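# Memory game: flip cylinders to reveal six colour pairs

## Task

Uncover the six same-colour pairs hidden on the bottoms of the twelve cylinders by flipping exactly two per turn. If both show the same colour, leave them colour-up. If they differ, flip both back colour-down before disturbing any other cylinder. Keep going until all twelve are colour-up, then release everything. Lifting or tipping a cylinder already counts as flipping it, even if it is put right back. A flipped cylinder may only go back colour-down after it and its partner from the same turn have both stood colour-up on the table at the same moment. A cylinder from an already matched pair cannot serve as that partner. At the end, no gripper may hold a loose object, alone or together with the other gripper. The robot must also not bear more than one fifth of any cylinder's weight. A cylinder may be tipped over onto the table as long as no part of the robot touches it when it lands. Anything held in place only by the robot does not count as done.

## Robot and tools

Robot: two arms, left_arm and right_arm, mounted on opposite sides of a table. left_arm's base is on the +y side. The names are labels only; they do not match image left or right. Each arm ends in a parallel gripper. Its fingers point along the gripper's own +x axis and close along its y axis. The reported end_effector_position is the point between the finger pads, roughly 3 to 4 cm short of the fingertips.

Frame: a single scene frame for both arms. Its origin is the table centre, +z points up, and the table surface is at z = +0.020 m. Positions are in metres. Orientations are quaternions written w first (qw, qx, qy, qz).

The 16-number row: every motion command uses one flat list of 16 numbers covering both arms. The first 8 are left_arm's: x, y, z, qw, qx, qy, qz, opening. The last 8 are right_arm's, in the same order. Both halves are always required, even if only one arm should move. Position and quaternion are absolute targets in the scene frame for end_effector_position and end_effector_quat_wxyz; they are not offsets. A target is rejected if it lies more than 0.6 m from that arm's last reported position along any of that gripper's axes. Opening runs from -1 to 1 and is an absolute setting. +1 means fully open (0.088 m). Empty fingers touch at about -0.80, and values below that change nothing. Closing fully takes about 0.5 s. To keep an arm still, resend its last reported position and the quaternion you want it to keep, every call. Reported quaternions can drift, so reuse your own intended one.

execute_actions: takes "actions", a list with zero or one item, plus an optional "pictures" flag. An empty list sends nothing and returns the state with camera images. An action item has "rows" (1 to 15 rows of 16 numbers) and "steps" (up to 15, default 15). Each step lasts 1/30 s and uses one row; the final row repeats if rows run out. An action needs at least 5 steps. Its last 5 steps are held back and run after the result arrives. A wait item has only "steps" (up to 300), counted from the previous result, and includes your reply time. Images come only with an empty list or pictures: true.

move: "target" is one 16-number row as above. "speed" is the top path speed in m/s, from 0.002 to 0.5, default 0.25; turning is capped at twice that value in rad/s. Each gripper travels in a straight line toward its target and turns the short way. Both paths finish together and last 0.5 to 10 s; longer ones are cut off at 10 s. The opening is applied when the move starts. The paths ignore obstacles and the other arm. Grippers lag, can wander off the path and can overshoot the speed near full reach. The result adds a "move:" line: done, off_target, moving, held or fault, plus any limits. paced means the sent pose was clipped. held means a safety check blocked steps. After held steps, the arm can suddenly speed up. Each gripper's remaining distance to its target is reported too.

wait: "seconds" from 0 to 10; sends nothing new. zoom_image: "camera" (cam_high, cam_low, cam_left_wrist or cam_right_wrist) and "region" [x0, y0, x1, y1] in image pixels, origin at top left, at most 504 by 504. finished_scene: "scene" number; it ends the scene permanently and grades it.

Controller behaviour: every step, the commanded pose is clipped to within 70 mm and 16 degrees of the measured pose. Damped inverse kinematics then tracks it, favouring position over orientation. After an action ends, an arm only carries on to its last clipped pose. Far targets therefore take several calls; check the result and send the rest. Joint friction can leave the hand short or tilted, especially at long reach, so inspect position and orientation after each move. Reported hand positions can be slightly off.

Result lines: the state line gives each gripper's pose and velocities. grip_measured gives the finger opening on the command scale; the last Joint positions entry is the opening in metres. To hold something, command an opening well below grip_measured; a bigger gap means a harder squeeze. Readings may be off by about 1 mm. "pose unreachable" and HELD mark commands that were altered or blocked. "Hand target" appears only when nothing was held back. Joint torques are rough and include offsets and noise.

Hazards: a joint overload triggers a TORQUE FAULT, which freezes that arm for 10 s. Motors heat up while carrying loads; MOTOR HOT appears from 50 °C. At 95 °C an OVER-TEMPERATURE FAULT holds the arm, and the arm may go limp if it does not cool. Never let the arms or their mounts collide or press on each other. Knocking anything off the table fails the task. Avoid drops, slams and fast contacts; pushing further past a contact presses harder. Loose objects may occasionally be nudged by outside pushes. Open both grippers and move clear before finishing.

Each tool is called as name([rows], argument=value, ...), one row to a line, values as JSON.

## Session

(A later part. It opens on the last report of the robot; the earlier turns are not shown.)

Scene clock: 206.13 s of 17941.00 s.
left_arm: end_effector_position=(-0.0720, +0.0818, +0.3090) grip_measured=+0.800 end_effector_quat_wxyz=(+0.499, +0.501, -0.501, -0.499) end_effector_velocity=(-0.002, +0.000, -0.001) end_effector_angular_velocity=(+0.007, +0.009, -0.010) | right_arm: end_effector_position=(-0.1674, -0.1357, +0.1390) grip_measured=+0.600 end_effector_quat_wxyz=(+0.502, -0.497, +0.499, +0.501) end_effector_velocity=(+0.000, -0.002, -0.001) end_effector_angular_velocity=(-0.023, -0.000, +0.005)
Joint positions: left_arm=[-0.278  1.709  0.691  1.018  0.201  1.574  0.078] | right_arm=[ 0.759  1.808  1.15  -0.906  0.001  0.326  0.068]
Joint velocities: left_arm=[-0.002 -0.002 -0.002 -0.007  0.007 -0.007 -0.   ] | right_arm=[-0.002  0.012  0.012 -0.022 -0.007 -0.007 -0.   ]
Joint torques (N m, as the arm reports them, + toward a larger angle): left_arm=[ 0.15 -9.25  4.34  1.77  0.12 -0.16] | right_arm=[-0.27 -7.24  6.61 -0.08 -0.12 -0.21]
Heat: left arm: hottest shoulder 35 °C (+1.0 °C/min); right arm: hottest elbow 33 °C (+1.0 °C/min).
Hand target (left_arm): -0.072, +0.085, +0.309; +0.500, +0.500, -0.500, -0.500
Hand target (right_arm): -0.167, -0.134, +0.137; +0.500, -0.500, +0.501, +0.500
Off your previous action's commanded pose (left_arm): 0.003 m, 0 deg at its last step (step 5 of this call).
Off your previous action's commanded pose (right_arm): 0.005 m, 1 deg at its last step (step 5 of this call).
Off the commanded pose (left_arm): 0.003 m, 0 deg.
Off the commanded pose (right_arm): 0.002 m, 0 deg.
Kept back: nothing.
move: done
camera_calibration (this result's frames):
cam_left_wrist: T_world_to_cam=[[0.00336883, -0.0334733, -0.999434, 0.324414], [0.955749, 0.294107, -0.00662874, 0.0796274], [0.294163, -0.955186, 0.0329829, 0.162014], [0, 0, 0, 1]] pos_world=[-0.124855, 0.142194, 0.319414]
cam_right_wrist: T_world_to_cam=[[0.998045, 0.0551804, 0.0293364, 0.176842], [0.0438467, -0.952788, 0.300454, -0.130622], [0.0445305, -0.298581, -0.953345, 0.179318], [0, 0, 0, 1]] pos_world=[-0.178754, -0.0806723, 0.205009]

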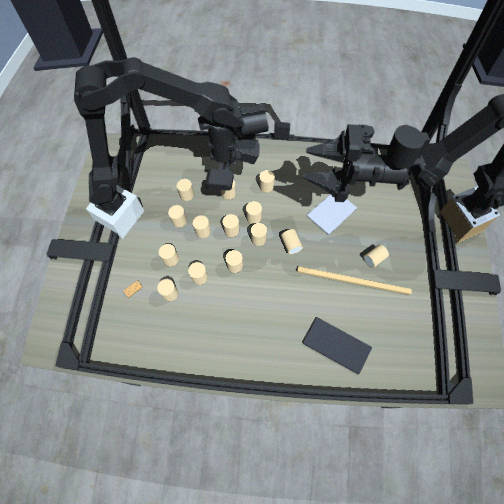

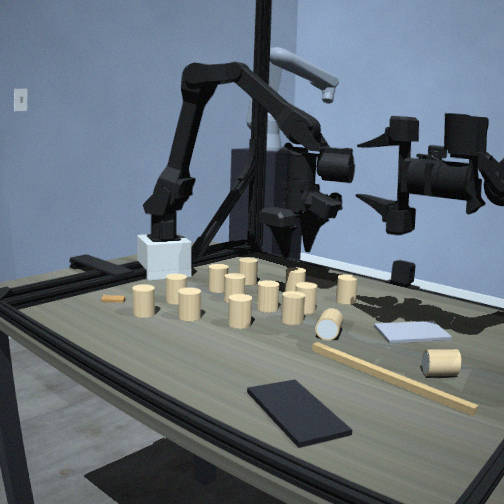

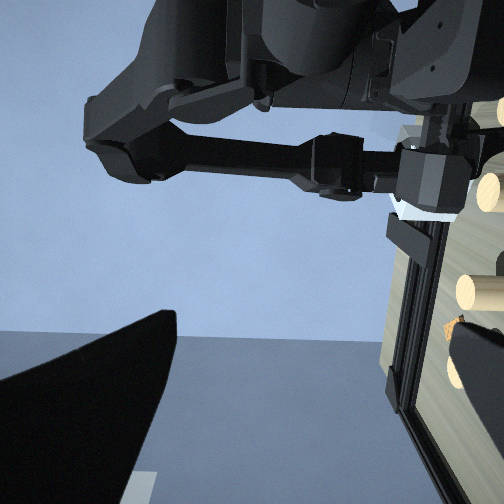

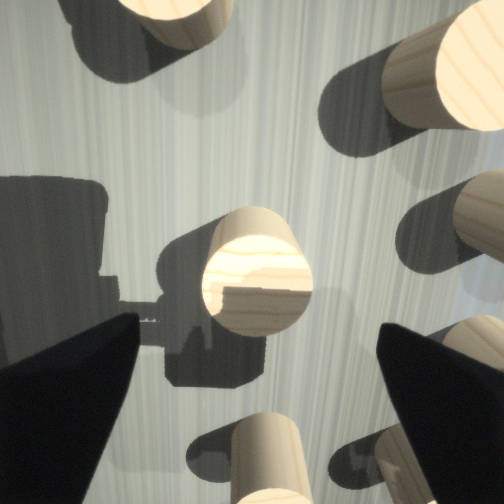

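execute_actions(actions=[])

Scene clock: 207.10 s of 17941.00 s.
left_arm: end_effector_position=(-0.0720, +0.0818, +0.3092) grip_measured=+0.800 end_effector_quat_wxyz=(+0.499, +0.501, -0.501, -0.499) end_effector_velocity=(-0.002, +0.000, +0.005) end_effector_angular_velocity=(-0.022, +0.018, -0.010) | right_arm: end_effector_position=(-0.1674, -0.1355, +0.1389) grip_measured=+0.600 end_effector_quat_wxyz=(+0.502, -0.498, +0.499, +0.501) end_effector_velocity=(-0.003, +0.000, +0.000) end_effector_angular_velocity=(-0.000, +0.023, +0.005)
Joint positions: left_arm=[-0.278  1.709  0.691  1.018  0.201  1.574  0.078] | right_arm=[ 0.759  1.81   1.152 -0.907  0.001  0.326  0.068]
Joint velocities: left_arm=[-0.002 -0.002 -0.002  0.022  0.007 -0.022 -0.   ] | right_arm=[-0.002 -0.002 -0.002  0.007 -0.022 -0.007 -0.   ]
Joint torques (N m, as the arm reports them, + toward a larger angle): left_arm=[ 0.04 -9.03  4.29  1.84  0.07 -0.1 ] | right_arm=[-0.32 -7.24  6.67 -0.08 -0.12 -0.22]
Heat: left arm: hottest shoulder 35 °C (+1.0 °C/min); right arm: hottest elbow 33 °C (+1.0 °C/min).
Hand target (left_arm): -0.072, +0.085, +0.309; +0.500, +0.500, -0.500, -0.500
Hand target (right_arm): -0.167, -0.134, +0.137; +0.500, -0.500, +0.501, +0.500
Off the commanded pose (left_arm): 0.003 m, 0 deg.
Off the commanded pose (right_arm): 0.002 m, 0 deg.
Kept back: nothing.
Steps of this call (steps 1 to 29: nothing new was sent). Readings (end_effector_position):
1: left_arm (-0.0720, +0.0818, +0.3090) | right_arm (-0.1674, -0.1357, +0.1390)
2: left_arm (-0.0720, +0.0818, +0.3090) | right_arm (-0.1675, -0.1356, +0.1389)
4: left_arm (-0.0720, +0.0818, +0.3092) | right_arm (-0.1675, -0.1356, +0.1389)
8: left_arm (-0.0720, +0.0818, +0.3092) | right_arm (-0.1675, -0.1355, +0.1389)
29: the state above
camera_calibration (this result's frames):
cam_left_wrist: T_world_to_cam=[[0.0034451, -0.0338469, -0.999421, 0.324611], [0.95575, 0.294105, -0.00666573, 0.0796371], [0.29416, -0.955174, 0.0333624, 0.161923], [0, 0, 0, 1]] pos_world=[-0.124863, 0.14223, 0.319552]
cam_right_wrist: T_world_to_cam=[[0.998038, 0.0552017, 0.0295406, 0.176762], [0.0437731, -0.95257, 0.301154, -0.130435], [0.0447637, -0.29927, -0.953118, 0.179213], [0, 0, 0, 1]] pos_world=[-0.178728, -0.0803733, 0.204871]

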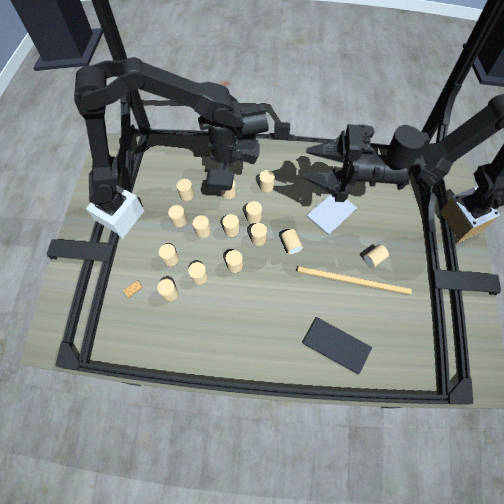

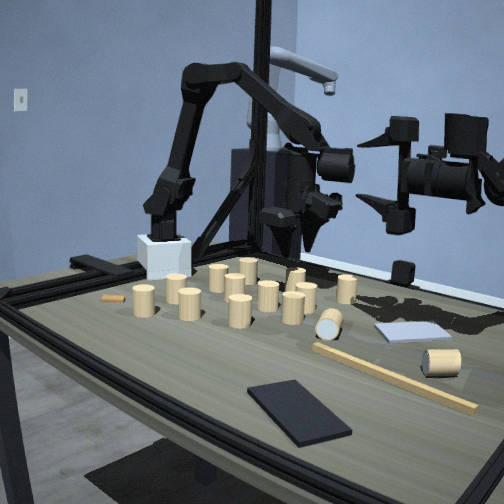

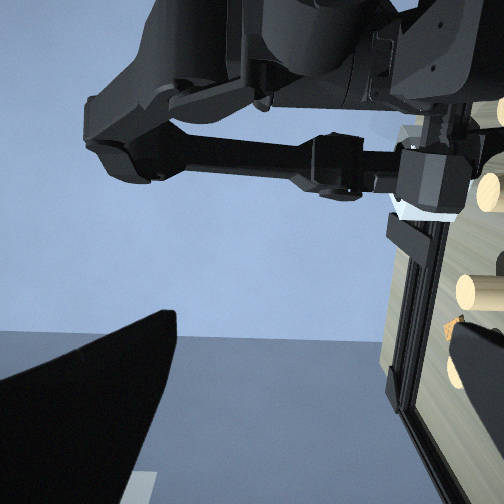

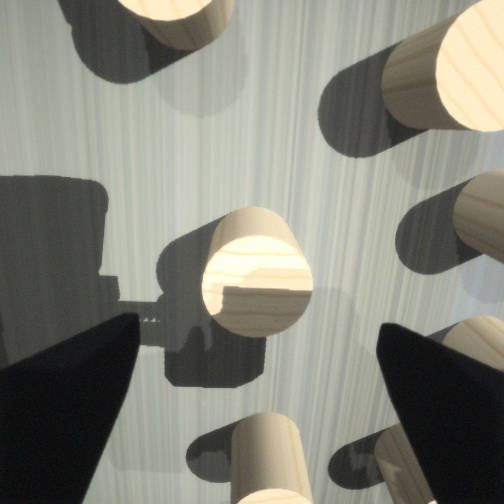

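move(target=[-0.072,0.085,0.309,0.5,0.5,-0.5,-0.5,0.8,-0.167,-0.134,0.066,0.5,-0.5,0.5,0.5,0.6], speed=0.15)

execute_actions([
  {"rows":[[-0.072,0.085,0.309,0.5,0.5,-0.5,-0.5,0.8,-0.167,-0.134,0.066,0.5,-0.5,0.5,0.5,-0.3]],"steps":10},
])

execute_actions([
  {"rows":[[-0.072,0.085,0.309,0.5,0.5,-0.5,-0.5,0.8,-0.167,-0.134,0.15,0.5,-0.5,0.5,0.5,-0.3]],"steps":15},
])

move(target=[-0.072,0.085,0.309,0.5,0.5,-0.5,-0.5,0.8,-0.07,-0.03,0.3,0.707,0,0,0.707,-0.3], speed=0.5)

move(target=[-0.072,0.011,0.307,0.5,0.5,-0.5,-0.5,0.8,-0.07,-0.03,0.3,0.707,0,0,0.707,-0.3])

execute_actions([
  {"rows":[[-0.072,0.011,0.307,0.5,0.5,-0.5,-0.5,-0.3,-0.07,-0.03,0.3,0.707,0,0,0.707,-0.3]],"steps":12},
])

execute_actions([
  {"rows":[[-0.072,0.011,0.307,0.5,0.5,-0.5,-0.5,-0.3,-0.07,-0.03,0.3,0.707,0,0,0.707,0.6]],"steps":8},
])

execute_actions([
  {"rows":[[-0.072,0.05,0.307,0.5,0.5,-0.5,-0.5,-0.3,-0.07,-0.07,0.3,0.707,0,0,0.707,0.6]],"steps":10},
])

move(target=[-0.27,0.28,0.135,0,0.707,0,-0.707,-0.3,0.046,-0.259,0.135,0.5,-0.5,0.5,0.5,0.6], speed=0.5)

Scene clock: 208.70 s of 17941.00 s.
left_arm: end_effector_position=(-0.0720, +0.0819, +0.3091) grip_measured=+0.800 end_effector_quat_wxyz=(+0.499, +0.501, -0.501, -0.499) end_effector_velocity=(-0.002, +0.000, -0.008) end_effector_angular_velocity=(+0.036, +0.015, -0.000) | right_arm: end_effector_position=(-0.1687, -0.1312, +0.0720) grip_measured=+0.600 end_effector_quat_wxyz=(+0.504, -0.494, +0.497, +0.505) end_effector_velocity=(-0.001, -0.004, -0.003) end_effector_angular_velocity=(-0.019, +0.001, +0.010)
Joint positions: left_arm=[-0.278  1.709  0.691  1.018  0.201  1.574  0.078] | right_arm=[ 0.759  1.952  1.036 -0.637  0.001  0.325  0.068]
Joint velocities: left_arm=[-0.007 -0.002 -0.002 -0.037 -0.007 -0.007 -0.   ] | right_arm=[ 0.002  0.007 -0.002 -0.007 -0.007 -0.007 -0.   ]
Joint torques (N m, as the arm reports them, + toward a larger angle): left_arm=[ 0.33 -9.09  4.17  1.77  0.13 -0.15] | right_arm=[-0.31 -7.59  3.62  0.3  -0.08 -0.22]
Heat: left arm: hottest shoulder 35 °C (+1.0 °C/min); right arm: hottest elbow 33 °C (+1.0 °C/min).
Hand target (left_arm): -0.072, +0.085, +0.309; +0.500, +0.500, -0.500, -0.500
Hand target (right_arm): -0.167, -0.135, +0.066; +0.500, -0.500, +0.500, +0.500
Off the commanded pose (left_arm): 0.003 m, 0 deg.
Off the commanded pose (right_arm): 0.007 m, 1 deg.
Kept back: nothing.
move: done
camera_calibration (this result's frames):
cam_left_wrist: T_world_to_cam=[[0.00336883, -0.0334733, -0.999434, 0.324431], [0.955749, 0.294107, -0.00662874, 0.0796178], [0.294163, -0.955186, 0.0329829, 0.162113], [0, 0, 0, 1]] pos_world=[-0.124875, 0.142292, 0.319428]
cam_right_wrist: T_world_to_cam=[[0.998119, 0.0552781, 0.0265277, 0.180036], [0.0452081, -0.955766, 0.290635, -0.105597], [0.04142, -0.288889, -0.956466, 0.117819], [0, 0, 0, 1]] pos_world=[-0.179804, -0.0768413, 0.138604]

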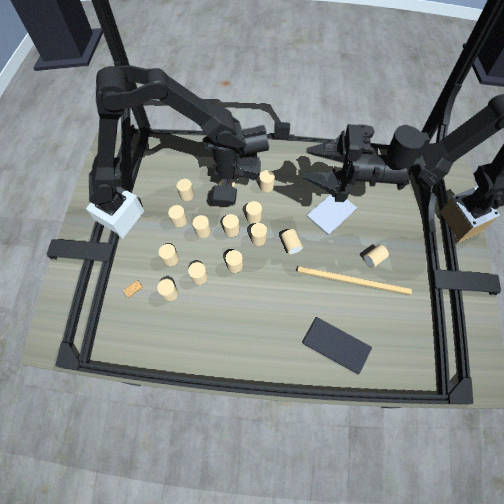

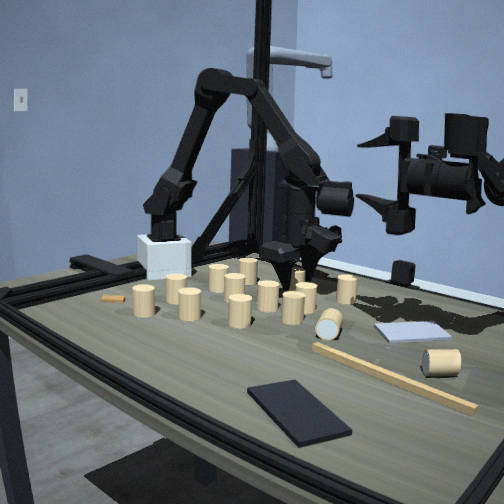

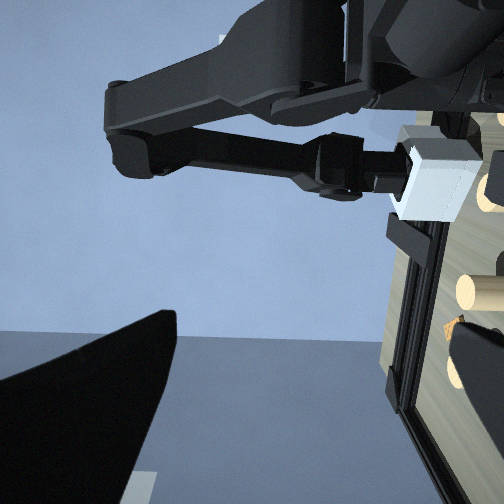

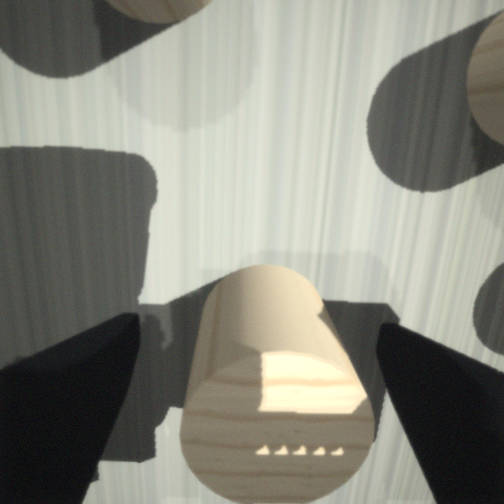

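Scene clock: 208.87 s of 17941.00 s.
left_arm: end_effector_position=(-0.0720, +0.0819, +0.3091) grip_measured=+0.800 end_effector_quat_wxyz=(+0.499, +0.501, -0.501, -0.499) end_effector_velocity=(+0.002, +0.000, -0.001) end_effector_angular_velocity=(+0.007, +0.009, +0.020) | right_arm: end_effector_position=(-0.1684, -0.1314, +0.0712) grip_measured=+0.017 end_effector_quat_wxyz=(+0.504, -0.495, +0.497, +0.504) end_effector_velocity=(+0.025, -0.029, +0.001) end_effector_angular_velocity=(-0.129, -0.129, +0.057)
Joint positions: left_arm=[-0.278  1.709  0.691  1.018  0.201  1.574  0.078] | right_arm=[ 0.759  1.955  1.036 -0.637  0.002  0.325  0.04 ]
Joint velocities: left_arm=[-0.002 -0.002 -0.002 -0.007 -0.022 -0.007 -0.   ] | right_arm=[-0.007 -0.002  0.002 -0.168  0.081 -0.066 -0.123]
Joint torques (N m, as the arm reports them, + toward a larger angle): left_arm=[-0.11 -9.01  4.59  1.84  0.16 -0.1 ] | right_arm=[-0.21 -7.56  3.96  0.31  0.04 -0.21]
Heat: left arm: hottest shoulder 35 °C (+1.0 °C/min); right arm: hottest elbow 33 °C (+1.0 °C/min).
Steps of this call (steps 1 to 5: the first 5 steps of this action). Readings (end_effector_position):
1: left_arm (-0.0720, +0.0819, +0.3091) | right_arm (-0.1687, -0.1312, +0.0719)
2: left_arm (-0.0720, +0.0819, +0.3091) | right_arm (-0.1687, -0.1313, +0.0716)
4: left_arm (-0.0720, +0.0819, +0.3091) | right_arm (-0.1686, -0.1313, +0.0713)
5: the state above

Scene clock: 209.37 s of 17941.00 s.
left_arm: end_effector_position=(-0.0720, +0.0819, +0.3092) grip_measured=+0.800 end_effector_quat_wxyz=(+0.499, +0.501, -0.501, -0.499) end_effector_velocity=(+0.002, +0.000, -0.005) end_effector_angular_velocity=(+0.022, +0.012, +0.020) | right_arm: end_effector_position=(-0.1681, -0.1320, +0.1430) grip_measured=+0.023 end_effector_quat_wxyz=(+0.503, -0.497, +0.498, +0.502) end_effector_velocity=(+0.011, -0.028, +0.029) end_effector_angular_velocity=(-0.167, -0.063, -0.010)
Joint positions: left_arm=[-0.278  1.708  0.691  1.018  0.201  1.574  0.078] | right_arm=[ 0.758  1.813  1.174 -0.922  0.002  0.324  0.04 ]
Joint velocities: left_arm=[-0.002 -0.002 -0.002 -0.022 -0.022 -0.007 -0.   ] | right_arm=[-0.002 -0.012  0.11  -0.3    0.007  0.007 -0.   ]
Joint torques (N m, as the arm reports them, + toward a larger angle): left_arm=[ 0.36 -9.07  4.13  1.87  0.12 -0.12] | right_arm=[-0.26 -9.2   6.04 -0.15 -0.11 -0.17]
Heat: left arm: hottest shoulder 35 °C (+1.0 °C/min); right arm: hottest elbow 33 °C (+1.0 °C/min).
Off your previous action's commanded pose (left_arm): 0.003 m, 0 deg at its last step (step 5 of this call).
Off your previous action's commanded pose (right_arm): 0.006 m, 1 deg at its last step (step 5 of this call).
Steps of this call (steps 1 to 5: the last 5 steps of your previous action; steps 6 to 15: the first 10 steps of this action). Readings (end_effector_position):
6: left_arm (-0.0720, +0.0819, +0.3091) | right_arm (-0.1677, -0.1332, +0.0767)
7: left_arm (-0.0720, +0.0819, +0.3091) | right_arm (-0.1657, -0.1393, +0.0843)
9: left_arm (-0.0720, +0.0819, +0.3091) | right_arm (-0.1651, -0.1410, +0.1046)
13: left_arm (-0.0720, +0.0819, +0.3092) | right_arm (-0.1683, -0.1313, +0.1381)
15: the state above

Scene clock: 211.93 s of 17941.00 s.
left_arm: end_effector_position=(-0.0721, +0.0820, +0.3091) grip_measured=+0.800 end_effector_quat_wxyz=(+0.500, +0.501, -0.501, -0.499) end_effector_velocity=(-0.002, +0.000, +0.002) end_effector_angular_velocity=(-0.007, +0.006, -0.010) | right_arm: end_effector_position=(-0.0715, -0.0282, +0.3043) grip_measured=+0.023 end_effector_quat_wxyz=(+0.711, +0.004, -0.002, +0.703) end_effector_velocity=(-0.002, +0.001, -0.001) end_effector_angular_velocity=(+0.007, -0.007, +0.019)
Joint positions: left_arm=[-0.278  1.708  0.69   1.018  0.201  1.573  0.078] | right_arm=[0.457 1.476 0.532 0.953 0.031 0.003 0.04 ]
Joint velocities: left_arm=[-0.002 -0.002 -0.002  0.007  0.007 -0.007 -0.   ] | right_arm=[-0.002  0.012 -0.002  0.022 -0.022 -0.007 -0.   ]
Joint torques (N m, as the arm reports them, + toward a larger angle): left_arm=[ 0.19 -8.75  4.31  1.83  0.12 -0.1 ] | right_arm=[-0.34 -5.53  5.02  1.66 -0.13 -0.21]
Heat: left arm: hottest shoulder 35 °C (+1.0 °C/min); right arm: hottest elbow 33 °C (+1.0 °C/min).
Hand target (left_arm): -0.072, +0.085, +0.309; +0.500, +0.500, -0.500, -0.500
Hand target (right_arm): -0.071, -0.029, +0.299; +0.711, -0.002, -0.000, +0.703
Off your previous action's commanded pose (left_arm): 0.003 m, 0 deg at its last step (step 5 of this call).
Off your previous action's commanded pose (right_arm): 0.006 m, 1 deg at its last step (step 5 of this call).
Off the commanded pose (left_arm): 0.003 m, 0 deg.
Off the commanded pose (right_arm): 0.005 m, 1 deg.
Kept back: nothing.
move: done
camera_calibration (this result's frames):
cam_left_wrist: T_world_to_cam=[[0.00298757, -0.0334735, -0.999435, 0.324421], [0.955747, 0.294107, -0.00699338, 0.0797208], [0.294175, -0.955186, 0.0328708, 0.162247], [0, 0, 0, 1]] pos_world=[-0.124891, 0.14239, 0.319462]
cam_right_wrist: T_world_to_cam=[[0.997652, -0.041096, 0.0547802, 0.0598525], [0.0400301, -0.299073, -0.95339, 0.317694], [0.0555638, 0.953345, -0.296726, 0.201043], [0, 0, 0, 1]] pos_world=[-0.0836, -0.0941903, 0.359263]

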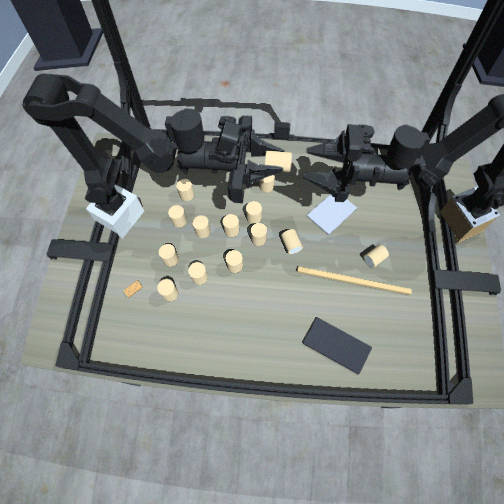

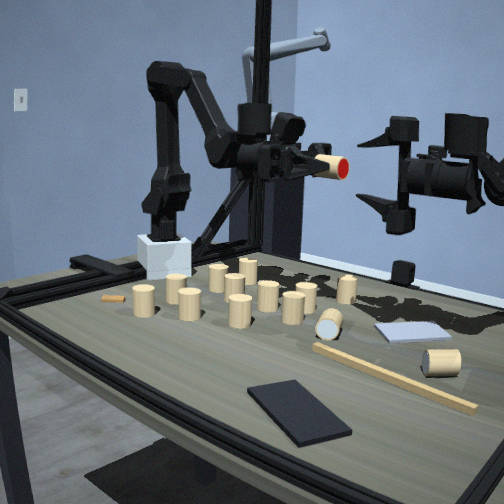

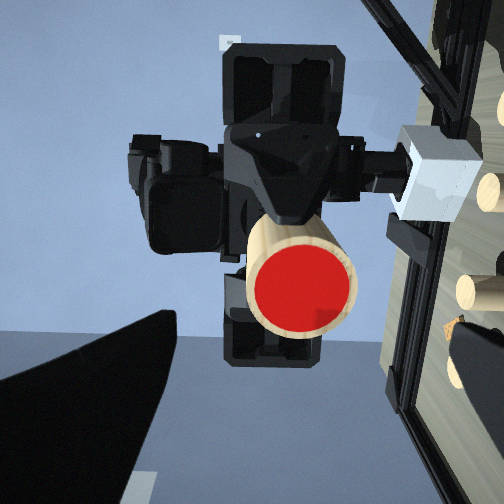

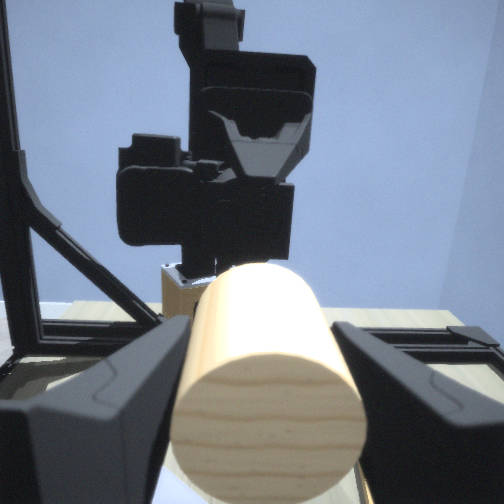

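Scene clock: 212.90 s of 17941.00 s.
left_arm: end_effector_position=(-0.0717, +0.0147, +0.3106) grip_measured=+0.800 end_effector_quat_wxyz=(+0.501, +0.499, -0.503, -0.497) end_effector_velocity=(+0.000, -0.003, -0.000) end_effector_angular_velocity=(+0.002, +0.008, +0.005) | right_arm: end_effector_position=(-0.0707, -0.0286, +0.3032) grip_measured=+0.023 end_effector_quat_wxyz=(+0.707, +0.003, -0.001, +0.707) end_effector_velocity=(-0.000, -0.001, -0.005) end_effector_angular_velocity=(-0.022, -0.008, +0.005)
Joint positions: left_arm=[-0.313  1.919  0.973  0.954  0.167  1.573  0.078] | right_arm=[0.447 1.476 0.529 0.954 0.011 0.003 0.04 ]
Joint velocities: left_arm=[-0.002  0.007  0.012 -0.007 -0.007 -0.007 -0.   ] | right_arm=[-0.002 -0.002 -0.002 -0.022 -0.007 -0.007 -0.   ]
Joint torques (N m, as the arm reports them, + toward a larger angle): left_arm=[-0.58 -7.65  6.69  1.55 -0.12 -0.13] | right_arm=[-0.32 -6.54  5.04  1.61 -0.12 -0.11]
Heat: left arm: hottest shoulder 35 °C (+1.0 °C/min); right arm: hottest elbow 33 °C (+1.0 °C/min).
Hand target (left_arm): -0.072, +0.011, +0.307; +0.500, +0.500, -0.500, -0.500
Hand target (right_arm): -0.070, -0.030, +0.300; +0.707, +0.000, -0.000, +0.707
Off the commanded pose (left_arm): 0.005 m, 0 deg.
Off the commanded pose (right_arm): 0.004 m, 0 deg.
Kept back: nothing.
move: done
camera_calibration (this result's frames):
cam_left_wrist: T_world_to_cam=[[0.00415244, -0.0406204, -0.999166, 0.323799], [0.95598, 0.293324, -0.00795194, 0.0994773], [0.293403, -0.95515, 0.0400503, 0.0956124], [0, 0, 0, 1]] pos_world=[-0.124496, 0.0752979, 0.320491]
cam_right_wrist: T_world_to_cam=[[0.998023, -0.0302917, 0.0550677, 0.0593182], [0.0434194, -0.30117, -0.952582, 0.316348], [0.04544, 0.953089, -0.299259, 0.201123], [0, 0, 0, 1]] pos_world=[-0.0820755, -0.0946166, 0.358268]

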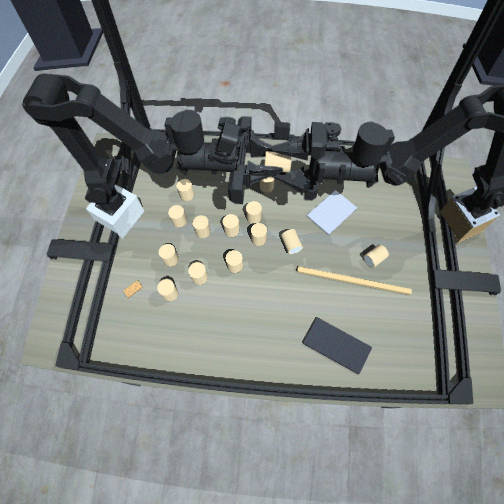

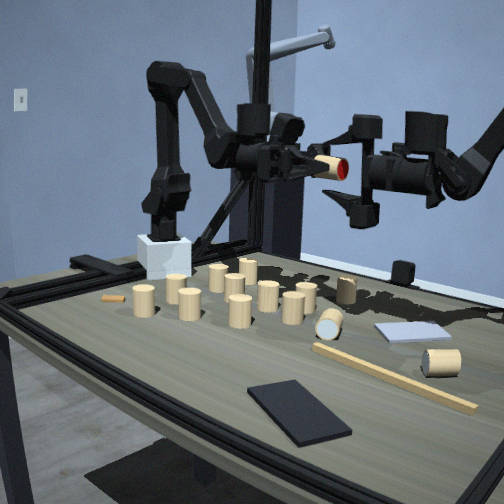

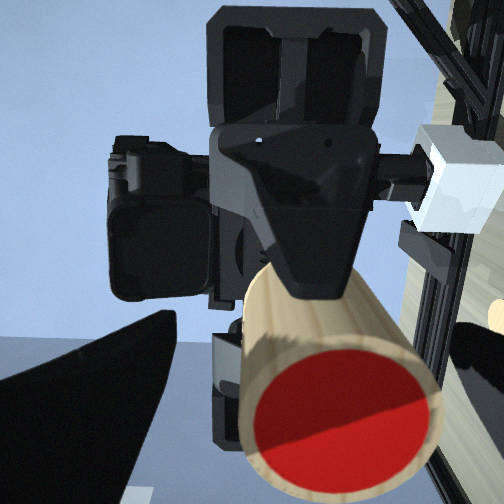

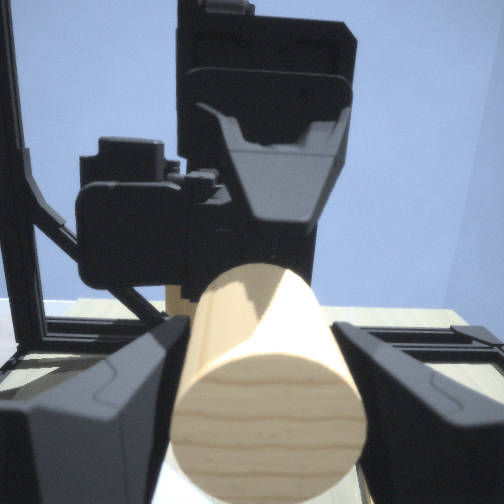

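Scene clock: 213.13 s of 17941.00 s.
left_arm: end_effector_position=(-0.0716, +0.0144, +0.3103) grip_measured=+0.018 end_effector_quat_wxyz=(+0.500, +0.499, -0.502, -0.498) end_effector_velocity=(+0.000, -0.001, -0.001) end_effector_angular_velocity=(+0.012, -0.005, +0.005) | right_arm: end_effector_position=(-0.0707, -0.0287, +0.3031) grip_measured=+0.023 end_effector_quat_wxyz=(+0.707, +0.003, -0.001, +0.707) end_effector_velocity=(-0.000, -0.001, +0.003) end_effector_angular_velocity=(+0.017, -0.007, +0.005)
Joint positions: left_arm=[-0.313  1.92   0.975  0.951  0.167  1.573  0.04 ] | right_arm=[0.447 1.476 0.528 0.954 0.011 0.003 0.04 ]
Joint velocities: left_arm=[-0.002 -0.002  0.007 -0.022 -0.007  0.007  0.038] | right_arm=[-0.002 -0.002 -0.007  0.022 -0.007 -0.007 -0.   ]
Joint torques (N m, as the arm reports them, + toward a larger angle): left_arm=[-0.09 -7.61  6.89  1.55 -0.1  -0.12] | right_arm=[-0.28 -6.52  5.05  1.56 -0.13 -0.12]
Heat: left arm: hottest shoulder 35 °C (+1.0 °C/min); right arm: hottest elbow 33 °C (+1.0 °C/min).
Steps of this call (steps 1 to 7: the first 7 steps of this action). Readings (end_effector_position):
1: left_arm (-0.0717, +0.0147, +0.3105) | right_arm (-0.0707, -0.0286, +0.3032)
2: left_arm (-0.0717, +0.0146, +0.3106) | right_arm (-0.0707, -0.0286, +0.3032)
4: left_arm (-0.0717, +0.0145, +0.3104) | right_arm (-0.0707, -0.0286, +0.3032)
7: the state above

Scene clock: 213.40 s of 17941.00 s.
left_arm: end_effector_position=(-0.0716, +0.0143, +0.3102) grip_measured=+0.023 end_effector_quat_wxyz=(+0.500, +0.499, -0.502, -0.498) end_effector_velocity=(-0.002, -0.000, -0.009) end_effector_angular_velocity=(+0.031, +0.013, -0.010) | right_arm: end_effector_position=(-0.0707, -0.0287, +0.3032) grip_measured=+0.078 end_effector_quat_wxyz=(+0.707, +0.003, -0.001, +0.707) end_effector_velocity=(-0.000, -0.000, -0.004) end_effector_angular_velocity=(-0.012, -0.008, +0.005)
Joint positions: left_arm=[-0.313  1.92   0.975  0.951  0.167  1.573  0.04 ] | right_arm=[0.447 1.476 0.528 0.955 0.011 0.003 0.043]
Joint velocities: left_arm=[-0.002  0.007 -0.002 -0.022  0.007 -0.007 -0.   ] | right_arm=[-0.002  0.002 -0.002 -0.007 -0.007 -0.007  0.114]
Joint torques (N m, as the arm reports them, + toward a larger angle): left_arm=[-0.36 -8.31  6.98  1.65 -0.16 -0.14] | right_arm=[-0.29 -6.51  5.09  1.55 -0.11 -0.11]
Heat: left arm: hottest shoulder 35 °C (+1.0 °C/min); right arm: hottest elbow 33 °C (+1.0 °C/min).
Off your previous action's commanded pose (left_arm): 0.005 m, 0 deg at its last step (step 5 of this call).
Off your previous action's commanded pose (right_arm): 0.004 m, 0 deg at its last step (step 5 of this call).
Steps of this call (steps 1 to 5: the last 5 steps of your previous action; steps 6 to 8: the first 3 steps of this action). Readings (end_effector_position):
6: left_arm (-0.0716, +0.0143, +0.3102) | right_arm (-0.0707, -0.0287, +0.3032)
7: left_arm (-0.0716, +0.0143, +0.3102) | right_arm (-0.0707, -0.0287, +0.3032)
8: the state above

Scene clock: 213.73 s of 17941.00 s.
left_arm: end_effector_position=(-0.0725, +0.0357, +0.3029) grip_measured=+0.023 end_effector_quat_wxyz=(+0.497, +0.503, -0.498, -0.502) end_effector_velocity=(+0.005, +0.099, -0.022) end_effector_angular_velocity=(+0.055, +0.017, +0.029) | right_arm: end_effector_position=(-0.0704, -0.0555, +0.3013) grip_measured=+0.577 end_effector_quat_wxyz=(+0.707, +0.003, -0.001, +0.707) end_effector_velocity=(+0.003, -0.105, +0.011) end_effector_angular_velocity=(+0.027, -0.007, -0.000)
Joint positions: left_arm=[-0.305  1.866  0.876  0.981  0.174  1.573  0.04 ] | right_arm=[0.447 1.365 0.431 0.94  0.011 0.003 0.067]
Joint velocities: left_arm=[ 0.051 -0.271 -0.437  0.11   0.022 -0.007 -0.   ] | right_arm=[-0.007 -0.51  -0.344 -0.139 -0.007 -0.007  0.009]
Joint torques (N m, as the arm reports them, + toward a larger angle): left_arm=[  0.58 -11.21   5.18   1.96   0.14  -0.12] | right_arm=[-0.16 -6.27  5.27  1.19 -0.08 -0.12]
Heat: left arm: hottest shoulder 35 °C (+1.0 °C/min); right arm: hottest elbow 33 °C (+1.0 °C/min).
Off your previous action's commanded pose (left_arm): 0.003 m, 0 deg at its last step (step 5 of this call).
Off your previous action's commanded pose (right_arm): 0.004 m, 0 deg at its last step (step 5 of this call).
Steps of this call (steps 1 to 5: the last 5 steps of your previous action; steps 6 to 10: the first 5 steps of this action). Readings (end_effector_position):
6: left_arm (-0.0719, +0.0169, +0.3080) | right_arm (-0.0707, -0.0328, +0.3030)
7: left_arm (-0.0721, +0.0221, +0.3067) | right_arm (-0.0706, -0.0396, +0.3018)
9: left_arm (-0.0726, +0.0321, +0.3040) | right_arm (-0.0705, -0.0516, +0.3011)
10: the state above

Scene clock: 216.33 s of 17941.00 s.
left_arm: end_effector_position=(-0.2689, +0.2802, +0.1342) grip_measured=+0.020 end_effector_quat_wxyz=(+0.004, +0.704, +0.002, -0.710) end_effector_velocity=(+0.001, +0.009, -0.004) end_effector_angular_velocity=(+0.049, -0.018, -0.000) | right_arm: end_effector_position=(+0.0430, -0.2608, +0.1363) grip_measured=+0.600 end_effector_quat_wxyz=(+0.496, -0.497, +0.500, +0.506) end_effector_velocity=(+0.001, -0.003, -0.002) end_effector_angular_velocity=(-0.018, +0.003, +0.000)
Joint positions: left_arm=[-0.974  1.753  0.963 -0.774  0.007  1.068  0.04 ] | right_arm=[-0.144  1.412  0.725 -0.885 -0.014 -0.588  0.068]
Joint velocities: left_arm=[-0.007  0.017  0.002 -0.037  0.007 -0.007  0.   ] | right_arm=[-0.007  0.012  0.002 -0.007  0.007 -0.007 -0.001]
Joint torques (N m, as the arm reports them, + toward a larger angle): left_arm=[-0.33 -5.88  6.06  0.18  0.14 -0.1 ] | right_arm=[-0.26 -4.14  6.6  -0.1  -0.01 -0.21]
Heat: left arm: hottest shoulder 35 °C (+1.0 °C/min); right arm: hottest elbow 33 °C (+1.0 °C/min).
Hand target (left_arm): -0.271, +0.279, +0.133; +0.002, +0.703, +0.004, -0.711
Hand target (right_arm): +0.045, -0.260, +0.137; +0.494, -0.500, +0.500, +0.505
Off your previous action's commanded pose (left_arm): 0.007 m, 1 deg at its last step (step 5 of this call).
Off your previous action's commanded pose (right_arm): 0.006 m, 1 deg at its last step (step 5 of this call).
Off the commanded pose (left_arm): 0.001 m, 1 deg.
Off the commanded pose (right_arm): 0.004 m, 1 deg.
Kept back: nothing.
move: done
camera_calibration (this result's frames):
cam_left_wrist: T_world_to_cam=[[-0.00803115, 0.999329, -0.0357224, -0.264837], [0.958385, 0.0178869, 0.284917, 0.247259], [0.285365, -0.0319477, -0.957886, 0.287151], [0, 0, 0, 1]] pos_world=[-0.32104, 0.269411, 0.195149]
cam_right_wrist: T_world_to_cam=[[0.997668, 0.0658921, 0.017811, -0.021819], [0.0575024, -0.95195, 0.300806, -0.258676], [0.036776, -0.29908, -0.953519, 0.13031], [0, 0, 0, 1]] pos_world=[0.0318503, -0.205836, 0.202453]

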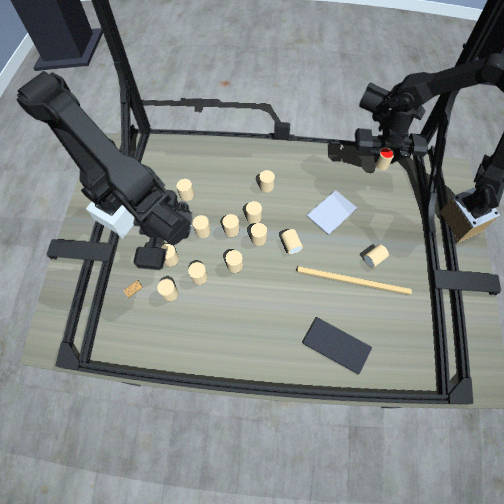

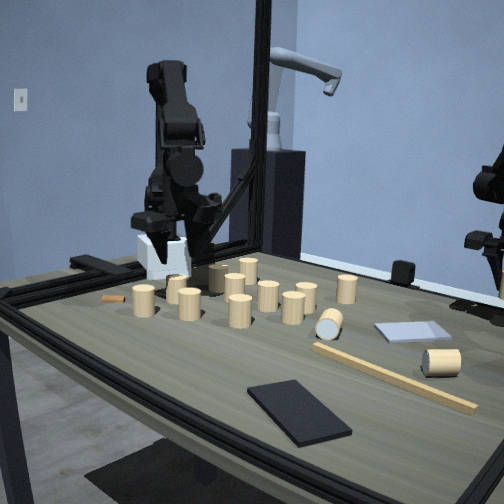

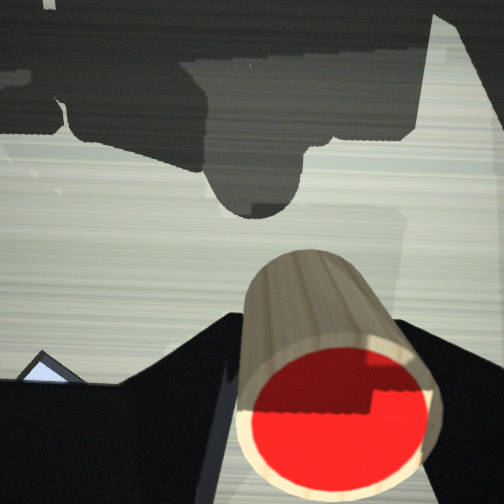

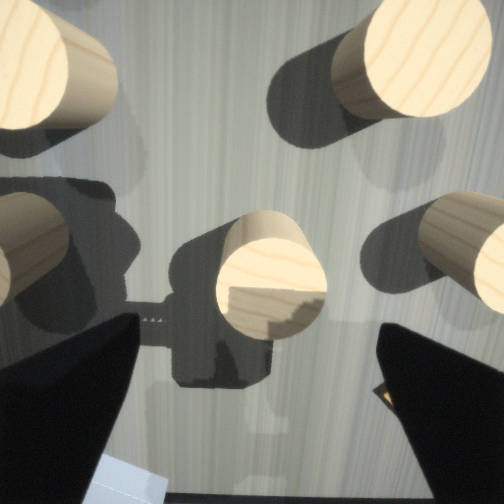

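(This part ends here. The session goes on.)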